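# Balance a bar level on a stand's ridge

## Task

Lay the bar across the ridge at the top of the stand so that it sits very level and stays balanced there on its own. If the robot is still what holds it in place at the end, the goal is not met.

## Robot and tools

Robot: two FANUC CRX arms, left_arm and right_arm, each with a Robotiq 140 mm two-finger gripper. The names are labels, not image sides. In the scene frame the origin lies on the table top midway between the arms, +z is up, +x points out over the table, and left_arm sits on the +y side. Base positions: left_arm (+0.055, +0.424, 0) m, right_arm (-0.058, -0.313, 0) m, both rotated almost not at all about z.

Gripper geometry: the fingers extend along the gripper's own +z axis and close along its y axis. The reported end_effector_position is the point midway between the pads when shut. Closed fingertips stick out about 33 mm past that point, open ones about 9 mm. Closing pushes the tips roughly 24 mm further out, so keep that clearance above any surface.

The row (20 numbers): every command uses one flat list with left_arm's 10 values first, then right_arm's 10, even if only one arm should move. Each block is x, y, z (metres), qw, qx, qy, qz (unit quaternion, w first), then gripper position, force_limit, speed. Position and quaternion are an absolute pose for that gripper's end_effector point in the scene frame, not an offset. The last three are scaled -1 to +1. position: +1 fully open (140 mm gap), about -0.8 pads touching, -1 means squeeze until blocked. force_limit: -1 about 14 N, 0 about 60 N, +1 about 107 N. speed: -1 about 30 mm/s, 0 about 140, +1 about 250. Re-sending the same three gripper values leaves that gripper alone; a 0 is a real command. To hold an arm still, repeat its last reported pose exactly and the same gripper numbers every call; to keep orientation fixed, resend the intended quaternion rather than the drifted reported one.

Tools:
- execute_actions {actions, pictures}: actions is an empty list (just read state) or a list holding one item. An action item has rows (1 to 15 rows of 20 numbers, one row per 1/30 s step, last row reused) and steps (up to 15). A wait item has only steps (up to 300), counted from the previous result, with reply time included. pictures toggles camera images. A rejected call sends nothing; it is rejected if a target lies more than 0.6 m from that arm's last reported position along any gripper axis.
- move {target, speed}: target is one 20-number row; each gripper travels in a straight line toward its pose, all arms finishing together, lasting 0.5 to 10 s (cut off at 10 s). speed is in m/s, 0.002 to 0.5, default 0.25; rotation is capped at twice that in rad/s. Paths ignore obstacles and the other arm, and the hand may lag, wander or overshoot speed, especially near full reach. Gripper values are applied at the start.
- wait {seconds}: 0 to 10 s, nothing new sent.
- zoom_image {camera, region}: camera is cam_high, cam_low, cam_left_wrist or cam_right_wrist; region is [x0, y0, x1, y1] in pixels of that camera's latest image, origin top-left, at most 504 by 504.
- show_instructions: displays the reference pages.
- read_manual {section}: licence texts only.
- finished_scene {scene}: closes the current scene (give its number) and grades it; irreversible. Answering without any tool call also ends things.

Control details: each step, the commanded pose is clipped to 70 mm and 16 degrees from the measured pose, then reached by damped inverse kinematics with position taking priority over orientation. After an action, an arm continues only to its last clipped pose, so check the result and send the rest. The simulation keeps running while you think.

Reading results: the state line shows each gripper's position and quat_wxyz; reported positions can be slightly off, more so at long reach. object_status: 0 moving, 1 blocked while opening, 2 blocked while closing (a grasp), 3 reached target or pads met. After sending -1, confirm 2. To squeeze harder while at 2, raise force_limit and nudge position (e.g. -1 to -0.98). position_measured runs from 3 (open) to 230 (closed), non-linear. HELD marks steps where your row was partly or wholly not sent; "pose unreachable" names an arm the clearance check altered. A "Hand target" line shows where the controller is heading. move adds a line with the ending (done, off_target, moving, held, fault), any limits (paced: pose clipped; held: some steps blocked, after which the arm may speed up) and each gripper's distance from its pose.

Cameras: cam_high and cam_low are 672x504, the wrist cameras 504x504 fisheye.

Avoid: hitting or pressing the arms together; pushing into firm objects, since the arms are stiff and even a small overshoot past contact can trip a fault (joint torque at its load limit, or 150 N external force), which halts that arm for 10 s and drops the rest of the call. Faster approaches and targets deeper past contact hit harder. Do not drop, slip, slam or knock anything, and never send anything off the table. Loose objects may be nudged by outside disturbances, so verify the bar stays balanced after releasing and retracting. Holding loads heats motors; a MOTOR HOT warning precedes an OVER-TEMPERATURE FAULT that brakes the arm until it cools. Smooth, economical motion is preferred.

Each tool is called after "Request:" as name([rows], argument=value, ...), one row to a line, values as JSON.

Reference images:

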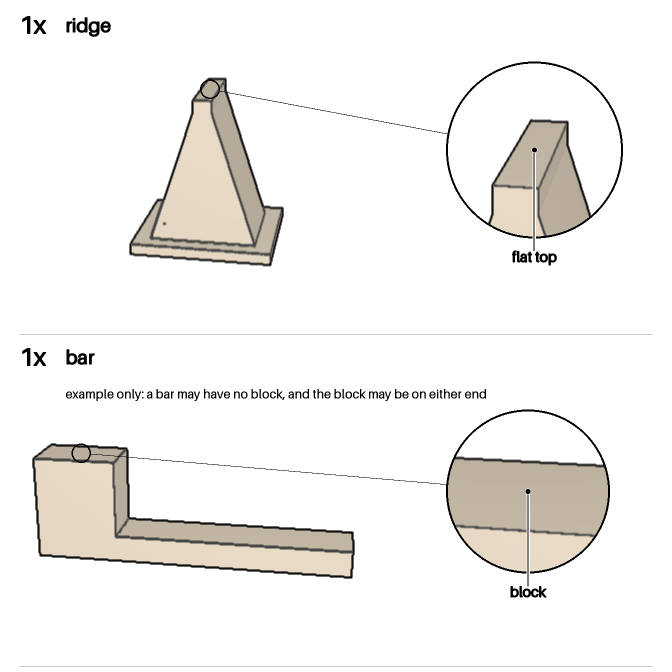

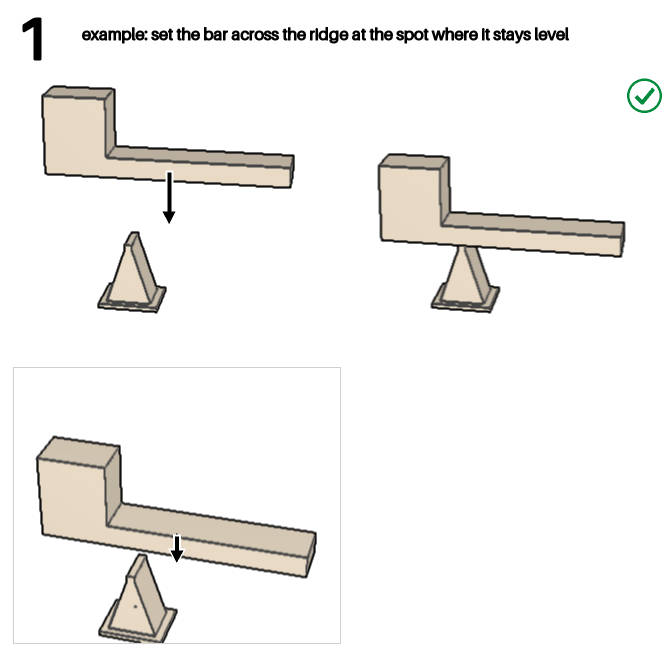

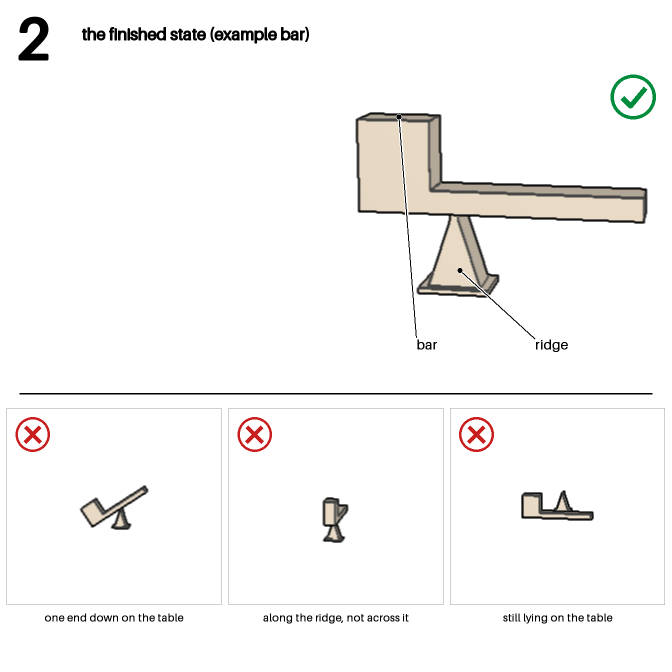

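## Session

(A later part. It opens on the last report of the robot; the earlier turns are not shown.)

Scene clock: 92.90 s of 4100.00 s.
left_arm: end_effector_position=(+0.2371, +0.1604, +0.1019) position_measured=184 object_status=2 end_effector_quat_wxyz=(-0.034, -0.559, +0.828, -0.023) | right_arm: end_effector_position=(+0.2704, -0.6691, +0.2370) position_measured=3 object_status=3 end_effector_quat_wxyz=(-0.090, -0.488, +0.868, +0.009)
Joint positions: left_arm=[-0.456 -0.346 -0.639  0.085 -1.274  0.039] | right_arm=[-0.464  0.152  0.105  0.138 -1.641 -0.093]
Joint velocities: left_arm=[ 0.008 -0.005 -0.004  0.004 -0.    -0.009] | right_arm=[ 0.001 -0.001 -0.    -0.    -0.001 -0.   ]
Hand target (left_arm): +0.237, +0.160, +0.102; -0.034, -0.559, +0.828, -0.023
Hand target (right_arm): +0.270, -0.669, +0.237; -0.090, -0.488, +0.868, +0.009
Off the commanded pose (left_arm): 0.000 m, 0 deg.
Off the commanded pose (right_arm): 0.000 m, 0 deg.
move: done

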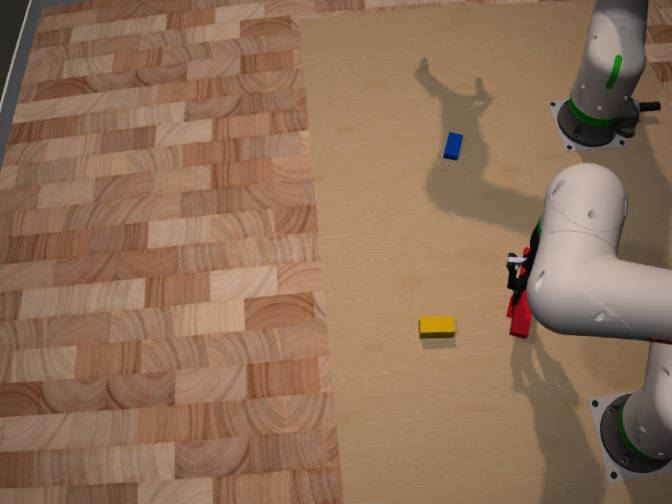

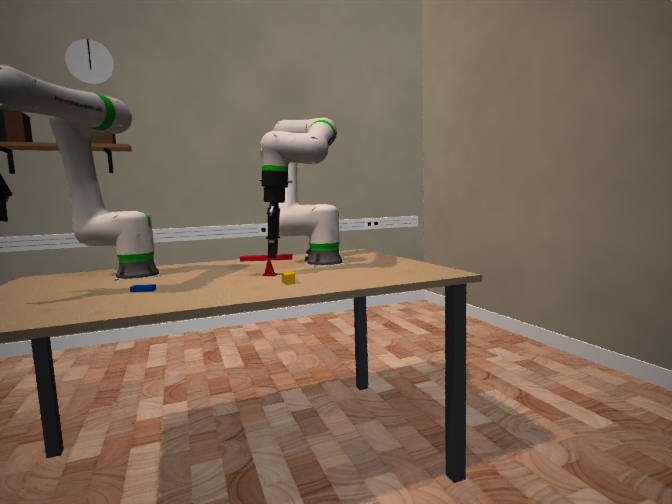

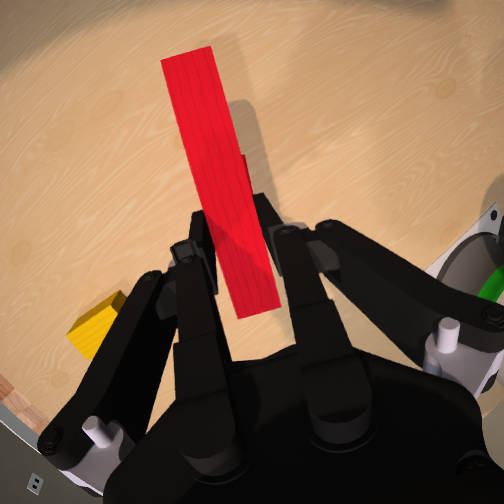

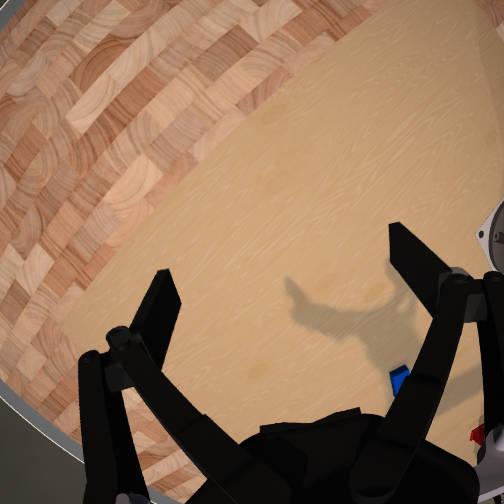

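Request:
move(target=[0.2372,0.1605,0.0984,0.0376,0.5585,-0.828,0.0254,-1,-0.3,0,0.2704,-0.6691,0.237,-0.09,-0.488,0.868,0.009,1,0,0], speed=0.01)

Request:
execute_actions([
  {"rows":[[0.2372,0.1605,0.0984,0.0376,0.5585,-0.828,0.0254,-0.4,-0.3,-1,0.2704,-0.6691,0.237,-0.09,-0.488,0.868,0.009,1,0,0],[0.2372,0.1605,0.0984,0.0376,0.5585,-0.828,0.0254,-0.4,-0.3,-1,0.2704,-0.6691,0.237,-0.09,-0.488,0.868,0.009,1,0,0],[0.2372,0.1605,0.0984,0.0376,0.5585,-0.828,0.0254,-0.4,-0.3,-1,0.2704,-0.6691,0.237,-0.09,-0.488,0.868,0.009,1,0,0],[0.2372,0.1605,0.0984,0.0376,0.5585,-0.828,0.0254,-0.4,-0.3,-1,0.2704,-0.6691,0.237,-0.09,-0.488,0.868,0.009,1,0,0],[0.2372,0.1605,0.0984,0.0376,0.5585,-0.828,0.0254,-0.4,-0.3,-1,0.2704,-0.6691,0.237,-0.09,-0.488,0.868,0.009,1,0,0],[0.2372,0.1605,0.0984,0.0376,0.5585,-0.828,0.0254,-1,-0.3,0,0.2704,-0.6691,0.237,-0.09,-0.488,0.868,0.009,1,0,0]],"steps":15},
])

Request:
zoom_image(camera="cam_low", region=[230, 230, 310, 290])

Scene clock: 99.87 s of 4100.00 s.
left_arm: end_effector_position=(+0.2372, +0.1605, +0.0984) position_measured=184 object_status=2 end_effector_quat_wxyz=(-0.038, -0.559, +0.828, -0.025) | right_arm: end_effector_position=(+0.2704, -0.6691, +0.2370) position_measured=3 object_status=3 end_effector_quat_wxyz=(-0.090, -0.488, +0.868, +0.009)
Joint positions: left_arm=[-0.444 -0.348 -0.652  0.095 -1.263  0.023] | right_arm=[-0.464  0.152  0.105  0.138 -1.641 -0.093]
Joint velocities: left_arm=[ 0.001  0.002 -0.001  0.001  0.001 -0.001] | right_arm=[-0.     0.001 -0.    -0.     0.     0.001]
Hand target (left_arm): +0.237, +0.160, +0.098; -0.038, -0.559, +0.828, -0.025
Hand target (right_arm): +0.270, -0.669, +0.237; -0.090, -0.488, +0.868, +0.009
Off the commanded pose (left_arm): 0.000 m, 0 deg.
Off the commanded pose (right_arm): 0.000 m, 0 deg.
After step 90, 3.27 s passed at rest.
move: done

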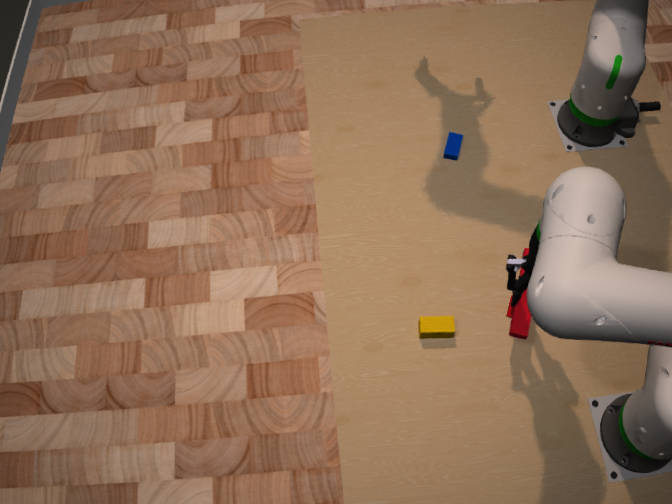

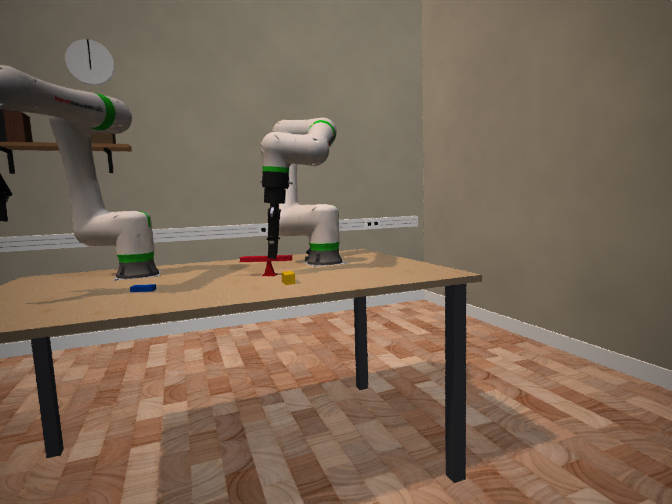

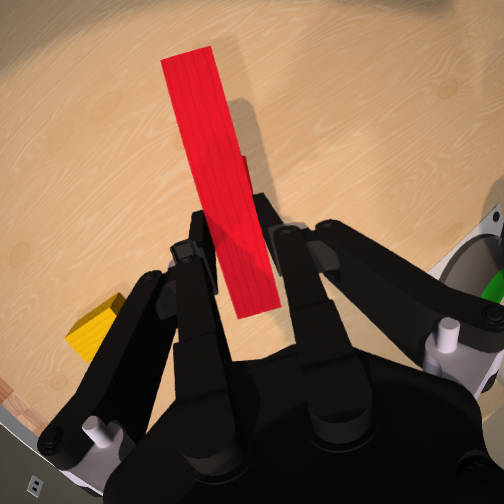

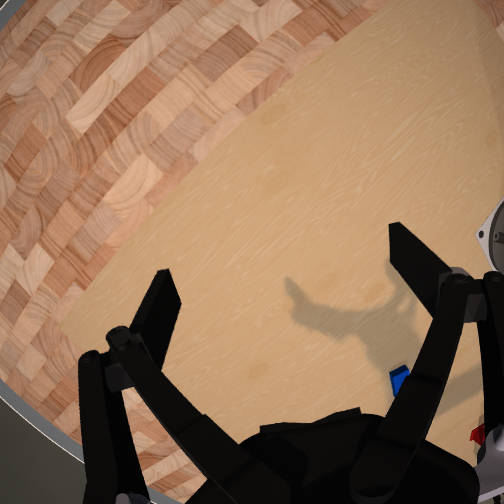

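Scene clock: 100.37 s of 4100.00 s.
left_arm: end_effector_position=(+0.2372, +0.1605, +0.0984) position_measured=184 object_status=0 end_effector_quat_wxyz=(-0.038, -0.559, +0.828, -0.025) | right_arm: end_effector_position=(+0.2704, -0.6691, +0.2370) position_measured=3 object_status=3 end_effector_quat_wxyz=(-0.090, -0.488, +0.868, +0.009)
Joint positions: left_arm=[-0.444 -0.348 -0.652  0.095 -1.263  0.023] | right_arm=[-0.464  0.152  0.105  0.138 -1.641 -0.093]
Joint velocities: left_arm=[-0.  0. -0.  0.  0. -0.] | right_arm=[-0.001 -0.    -0.    -0.001 -0.    -0.   ]
Hand target (left_arm): +0.237, +0.160, +0.098; -0.038, -0.559, +0.828, -0.025
Hand target (right_arm): +0.270, -0.669, +0.237; -0.090, -0.488, +0.868, +0.009
Off the commanded pose (left_arm): 0.000 m, 0 deg.
Off the commanded pose (right_arm): 0.000 m, 0 deg.
Steps of this call (steps 1 to 15: all 15 steps of this action). Readings (end_effector_position | what the end effector reports):
1: left_arm (+0.2372, +0.1605, +0.0984) | right_arm (+0.2704, -0.6691, +0.2370) | left_arm position_measured=184 object_status=0 | right_arm position_measured=3 object_status=3
2: left_arm (+0.2372, +0.1605, +0.0984) | right_arm (+0.2704, -0.6691, +0.2370) | left_arm position_measured=184 object_status=0 | right_arm position_measured=3 object_status=3
4: left_arm (+0.2372, +0.1605, +0.0984) | right_arm (+0.2704, -0.6691, +0.2370) | left_arm position_measured=180 object_status=0 | right_arm position_measured=3 object_status=3
8: left_arm (+0.2372, +0.1605, +0.0984) | right_arm (+0.2704, -0.6691, +0.2370) | left_arm position_measured=184 object_status=0 | right_arm position_measured=3 object_status=3
15: the state above

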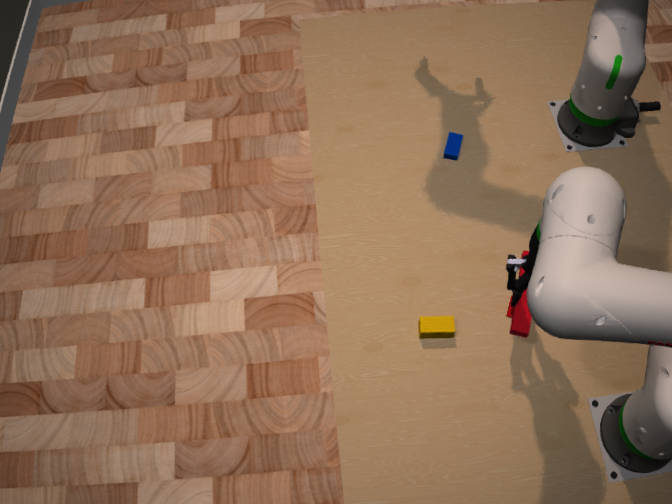

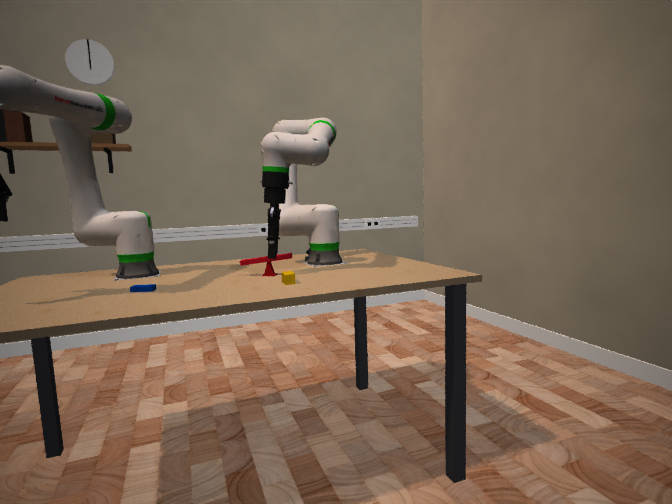

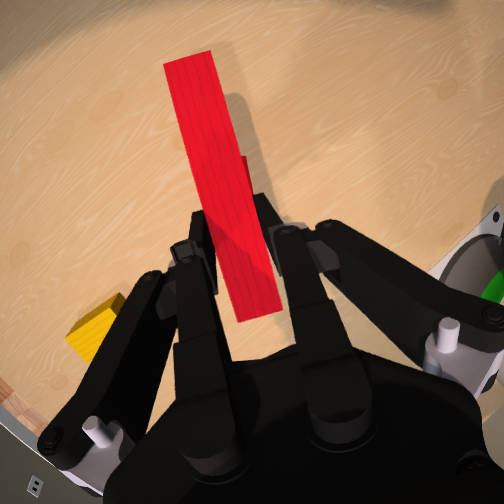

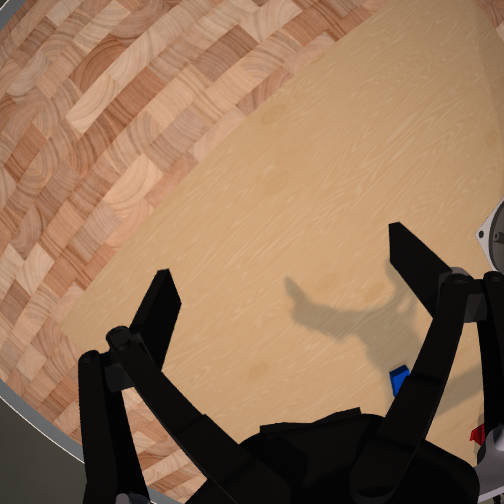

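Region (230, 230, 310, 290) of cam_low's 672x504 image, scaled by 6.300, with more detail than that image has; it fills the top 378 rows of this view, and the rest is white.

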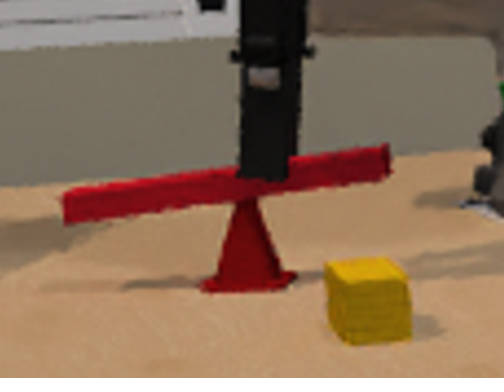

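Request:
move(target=[0.2372,0.1605,0.104,0.0376,0.5585,-0.828,0.0254,-1,-0.3,0,0.2704,-0.6691,0.237,-0.09,-0.488,0.868,0.009,1,0,0], speed=0.03)

Request:
move(target=[0.2419,0.1721,0.1,0.083,0.556,-0.825,0.056,-1,-0.3,0,0.2704,-0.6691,0.237,-0.09,-0.488,0.868,0.009,1,0,0], speed=0.04)

Request:
zoom_image(camera="cam_low", region=[230, 230, 310, 290])

Scene clock: 106.40 s of 4100.00 s.
left_arm: end_effector_position=(+0.2372, +0.1605, +0.1040) position_measured=184 object_status=2 end_effector_quat_wxyz=(-0.038, -0.559, +0.828, -0.025) | right_arm: end_effector_position=(+0.2704, -0.6691, +0.2370) position_measured=3 object_status=3 end_effector_quat_wxyz=(-0.090, -0.488, +0.868, +0.009)
Joint positions: left_arm=[-0.444 -0.353 -0.642  0.095 -1.278  0.025] | right_arm=[-0.464  0.152  0.105  0.138 -1.641 -0.093]
Joint velocities: left_arm=[ 0.    -0.001  0.001 -0.    -0.002  0.001] | right_arm=[ 0.001  0.    -0.    -0.    -0.001 -0.001]
Hand target (left_arm): +0.237, +0.161, +0.104; -0.038, -0.559, +0.828, -0.025
Hand target (right_arm): +0.270, -0.669, +0.237; -0.090, -0.488, +0.868, +0.009
Off the commanded pose (left_arm): 0.000 m, 0 deg.
Off the commanded pose (right_arm): 0.000 m, 0 deg.
After step 90, 2.33 s passed at rest.
move: done

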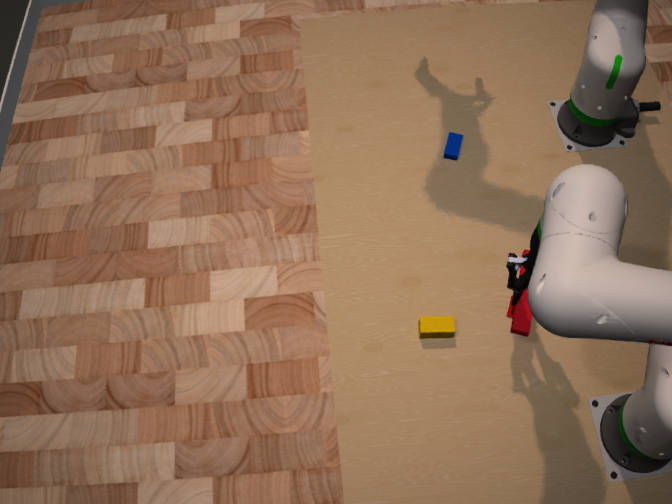

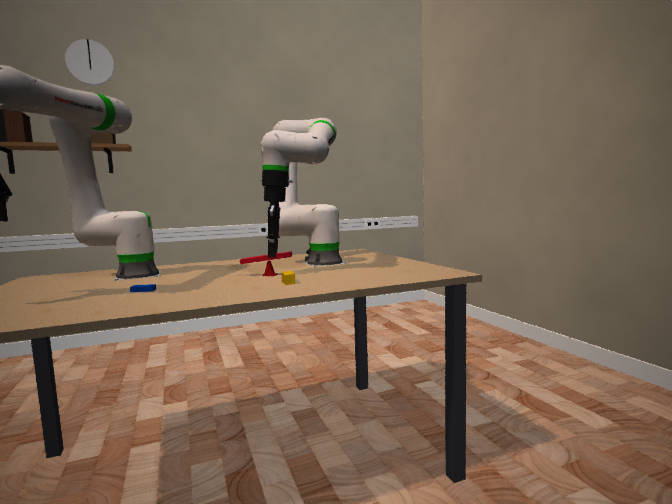

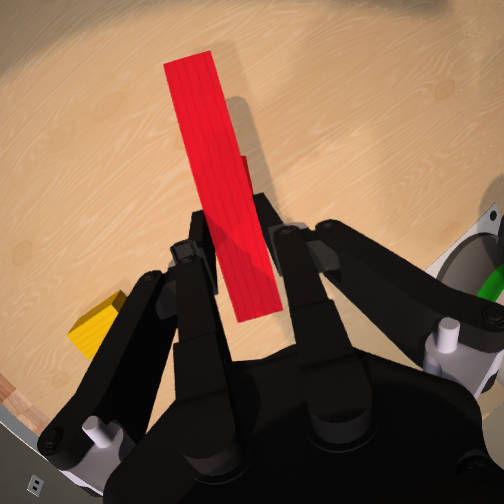

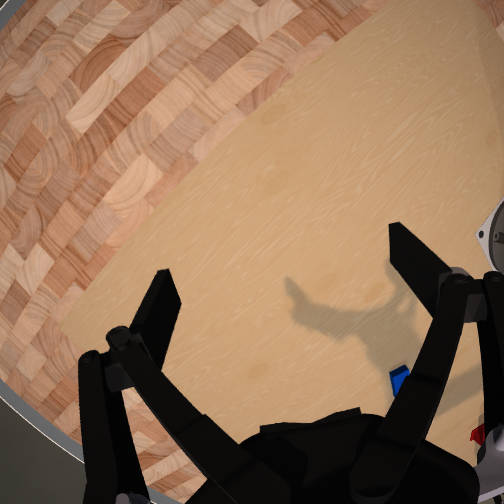

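Scene clock: 108.00 s of 4100.00 s.
left_arm: end_effector_position=(+0.2418, +0.1720, +0.0999) position_measured=184 object_status=2 end_effector_quat_wxyz=(-0.083, -0.556, +0.825, -0.056) | right_arm: end_effector_position=(+0.2704, -0.6691, +0.2370) position_measured=3 object_status=3 end_effector_quat_wxyz=(-0.090, -0.488, +0.868, +0.009)
Joint positions: left_arm=[-0.259 -0.411 -0.735  0.207 -1.28  -0.197] | right_arm=[-0.464  0.152  0.105  0.138 -1.641 -0.093]
Joint velocities: left_arm=[ 0.007 -0.002 -0.003  0.003 -0.001 -0.01 ] | right_arm=[ 0.001 -0.     0.     0.001  0.001 -0.   ]
Hand target (left_arm): +0.242, +0.172, +0.100; -0.083, -0.556, +0.825, -0.056
Hand target (right_arm): +0.270, -0.669, +0.237; -0.090, -0.488, +0.868, +0.009
Off the commanded pose (left_arm): 0.000 m, 0 deg.
Off the commanded pose (right_arm): 0.000 m, 0 deg.
move: done

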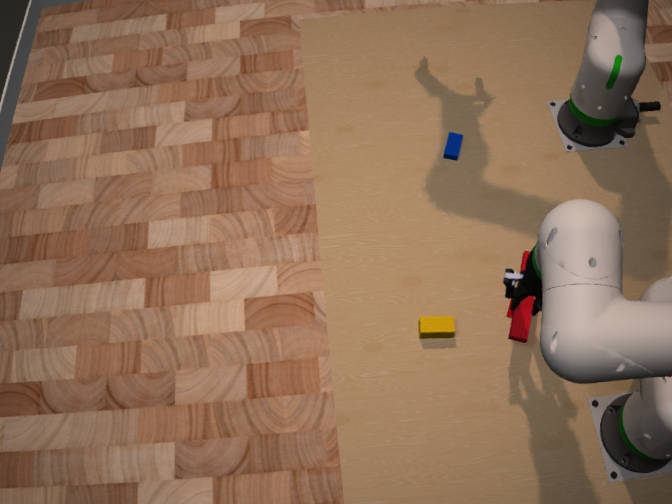

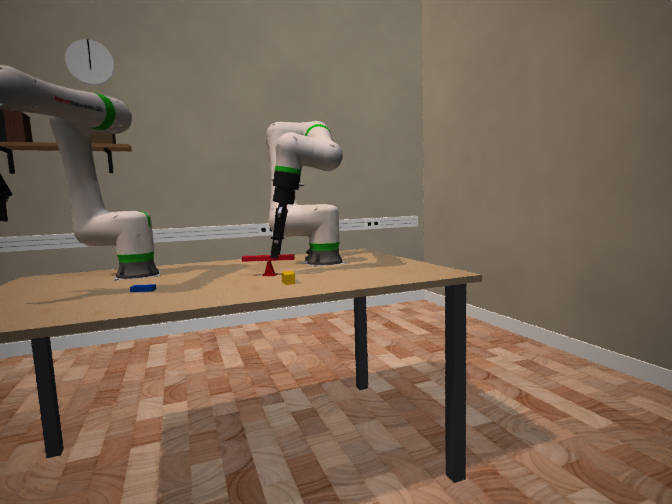

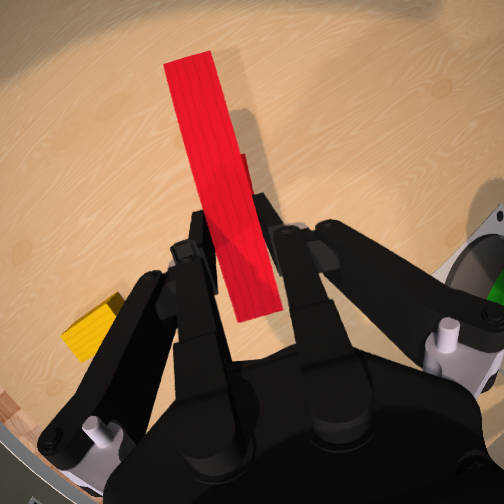

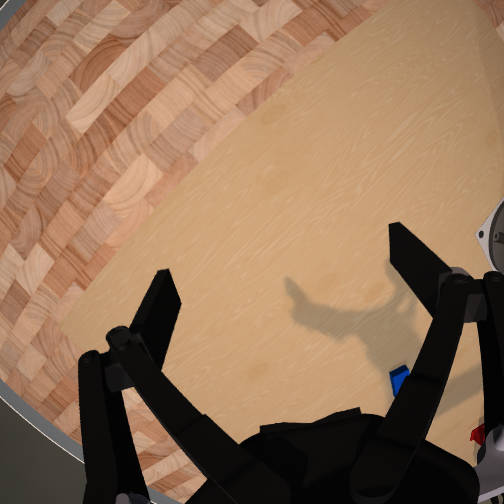

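Region (230, 230, 310, 290) of cam_low's 672x504 image, scaled by 6.300, with more detail than that image has; it fills the top 378 rows of this view, and the rest is white.

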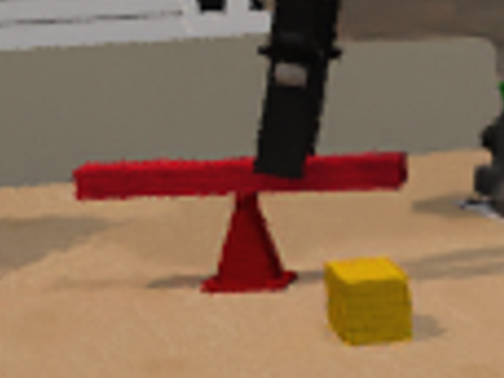

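Request:
move(target=[0.2422,0.1729,0.0972,0.0867,0.556,-0.8245,0.0584,-1,-0.3,0,0.2704,-0.6691,0.237,-0.09,-0.488,0.868,0.009,1,0,0], speed=0.01)

Request:
execute_actions([
  {"rows":[[0.2422,0.1729,0.0972,0.0867,0.556,-0.8245,0.0584,-0.4,-0.3,-1,0.2704,-0.6691,0.237,-0.09,-0.488,0.868,0.009,1,0,0],[0.2422,0.1729,0.0972,0.0867,0.556,-0.8245,0.0584,-0.4,-0.3,-1,0.2704,-0.6691,0.237,-0.09,-0.488,0.868,0.009,1,0,0],[0.2422,0.1729,0.0972,0.0867,0.556,-0.8245,0.0584,-0.4,-0.3,-1,0.2704,-0.6691,0.237,-0.09,-0.488,0.868,0.009,1,0,0],[0.2422,0.1729,0.0972,0.0867,0.556,-0.8245,0.0584,-0.4,-0.3,-1,0.2704,-0.6691,0.237,-0.09,-0.488,0.868,0.009,1,0,0],[0.2422,0.1729,0.0972,0.0867,0.556,-0.8245,0.0584,-0.4,-0.3,-1,0.2704,-0.6691,0.237,-0.09,-0.488,0.868,0.009,1,0,0],[0.2422,0.1729,0.0972,0.0867,0.556,-0.8245,0.0584,-1,-0.3,0,0.2704,-0.6691,0.237,-0.09,-0.488,0.868,0.009,1,0,0]],"steps":15},
])

Request:
zoom_image(camera="cam_low", region=[230, 230, 310, 290])

Scene clock: 113.37 s of 4100.00 s.
left_arm: end_effector_position=(+0.2422, +0.1729, +0.0972) position_measured=184 object_status=2 end_effector_quat_wxyz=(-0.087, -0.556, +0.825, -0.058) | right_arm: end_effector_position=(+0.2704, -0.6691, +0.2370) position_measured=3 object_status=3 end_effector_quat_wxyz=(-0.090, -0.488, +0.868, +0.009)
Joint positions: left_arm=[-0.243 -0.412 -0.747  0.217 -1.275 -0.217] | right_arm=[-0.464  0.152  0.105  0.138 -1.641 -0.093]
Joint velocities: left_arm=[ 0.002 -0.001 -0.001  0.001  0.001 -0.002] | right_arm=[ 0.001 -0.001  0.     0.    -0.001 -0.001]
Hand target (left_arm): +0.242, +0.173, +0.097; -0.087, -0.556, +0.825, -0.058
Hand target (right_arm): +0.270, -0.669, +0.237; -0.090, -0.488, +0.868, +0.009
Off the commanded pose (left_arm): 0.000 m, 0 deg.
Off the commanded pose (right_arm): 0.000 m, 0 deg.
After step 90, 1.67 s passed at rest.
move: done

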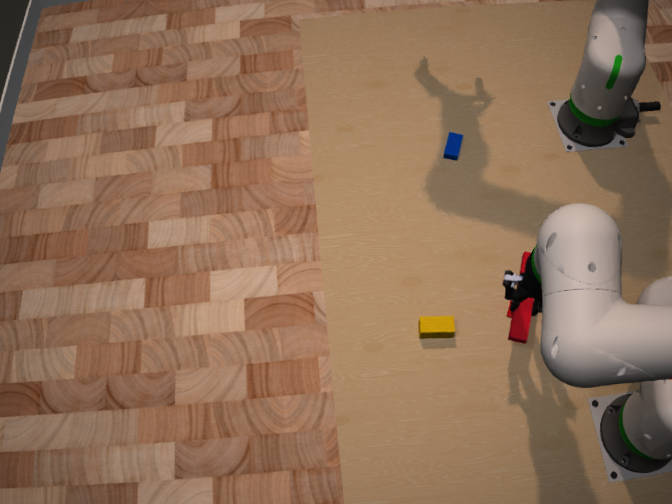

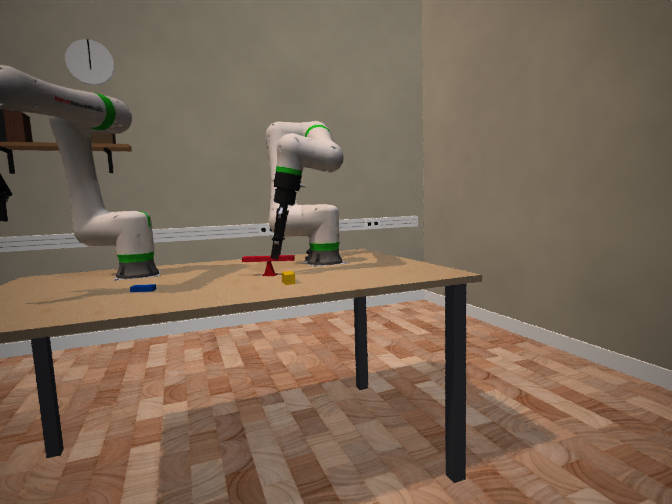

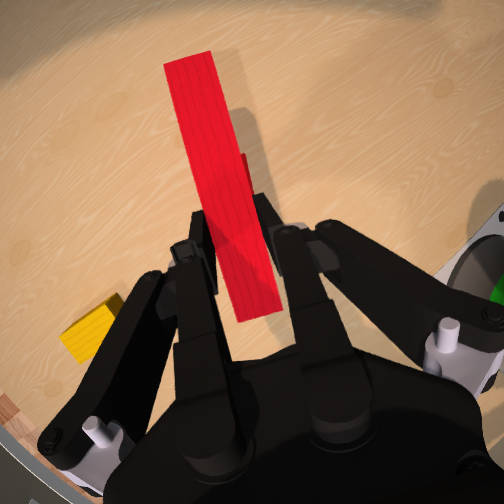

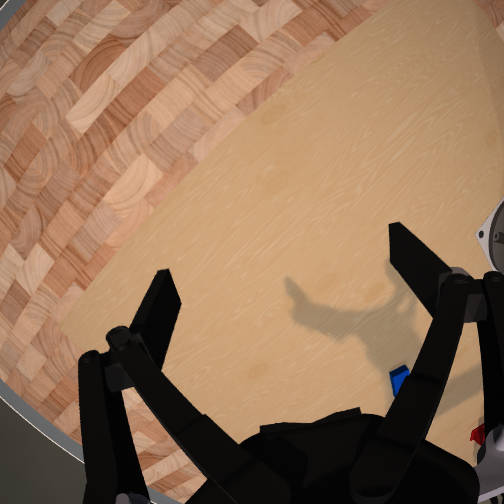

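Scene clock: 113.87 s of 4100.00 s.
left_arm: end_effector_position=(+0.2422, +0.1729, +0.0972) position_measured=185 object_status=0 end_effector_quat_wxyz=(-0.087, -0.556, +0.825, -0.058) | right_arm: end_effector_position=(+0.2704, -0.6691, +0.2370) position_measured=3 object_status=3 end_effector_quat_wxyz=(-0.090, -0.488, +0.868, +0.009)
Joint positions: left_arm=[-0.243 -0.413 -0.747  0.217 -1.275 -0.217] | right_arm=[-0.464  0.152  0.105  0.138 -1.641 -0.093]
Joint velocities: left_arm=[-0.     0.     0.     0.     0.     0.001] | right_arm=[ 0.    -0.    -0.     0.     0.    -0.001]
Hand target (left_arm): +0.242, +0.173, +0.097; -0.087, -0.556, +0.825, -0.058
Hand target (right_arm): +0.270, -0.669, +0.237; -0.090, -0.488, +0.868, +0.009
Off the commanded pose (left_arm): 0.000 m, 0 deg.
Off the commanded pose (right_arm): 0.000 m, 0 deg.
Steps of this call (steps 1 to 15: all 15 steps of this action). Readings (end_effector_position | what the end effector reports):
1: left_arm (+0.2422, +0.1729, +0.0972) | right_arm (+0.2704, -0.6691, +0.2370) | left_arm position_measured=184 object_status=0 | right_arm position_measured=3 object_status=3
2: left_arm (+0.2422, +0.1729, +0.0972) | right_arm (+0.2704, -0.6691, +0.2370) | left_arm position_measured=184 object_status=0 | right_arm position_measured=3 object_status=3
4: left_arm (+0.2422, +0.1729, +0.0972) | right_arm (+0.2704, -0.6691, +0.2370) | left_arm position_measured=180 object_status=0 | right_arm position_measured=3 object_status=3
8: left_arm (+0.2422, +0.1729, +0.0972) | right_arm (+0.2704, -0.6691, +0.2370) | left_arm position_measured=185 object_status=0 | right_arm position_measured=3 object_status=3
15: the state above

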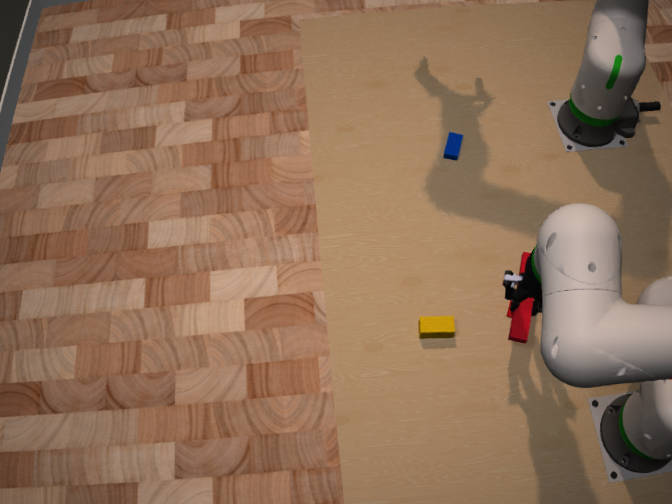

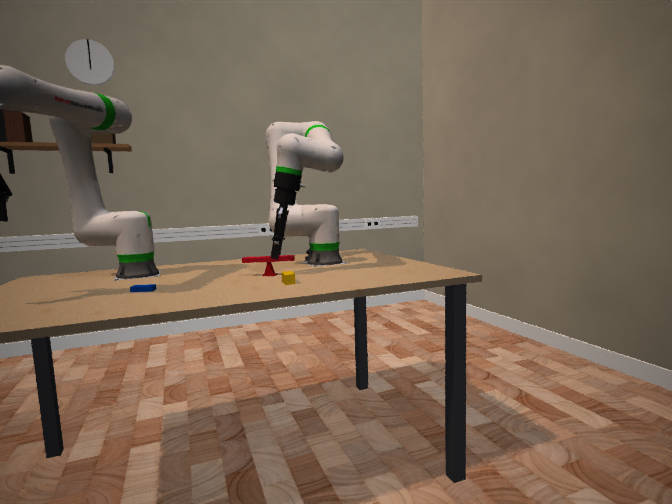

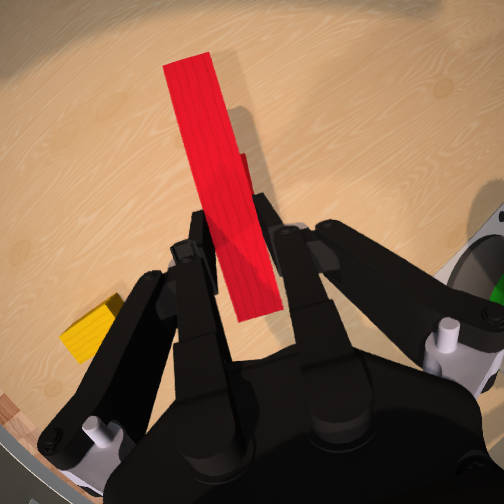

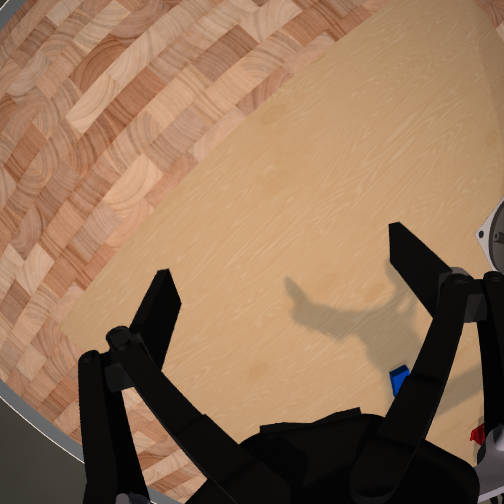

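Region (230, 230, 310, 290) of cam_low's 672x504 image, scaled by 6.300, with more detail than that image has; it fills the top 378 rows of this view, and the rest is white.

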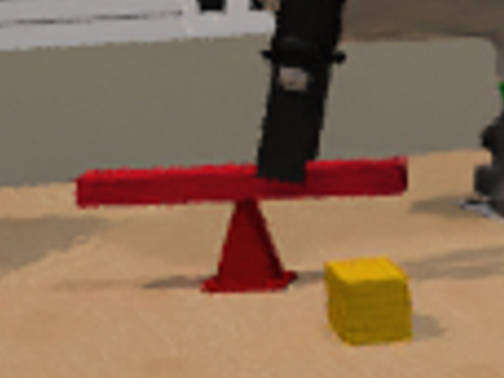

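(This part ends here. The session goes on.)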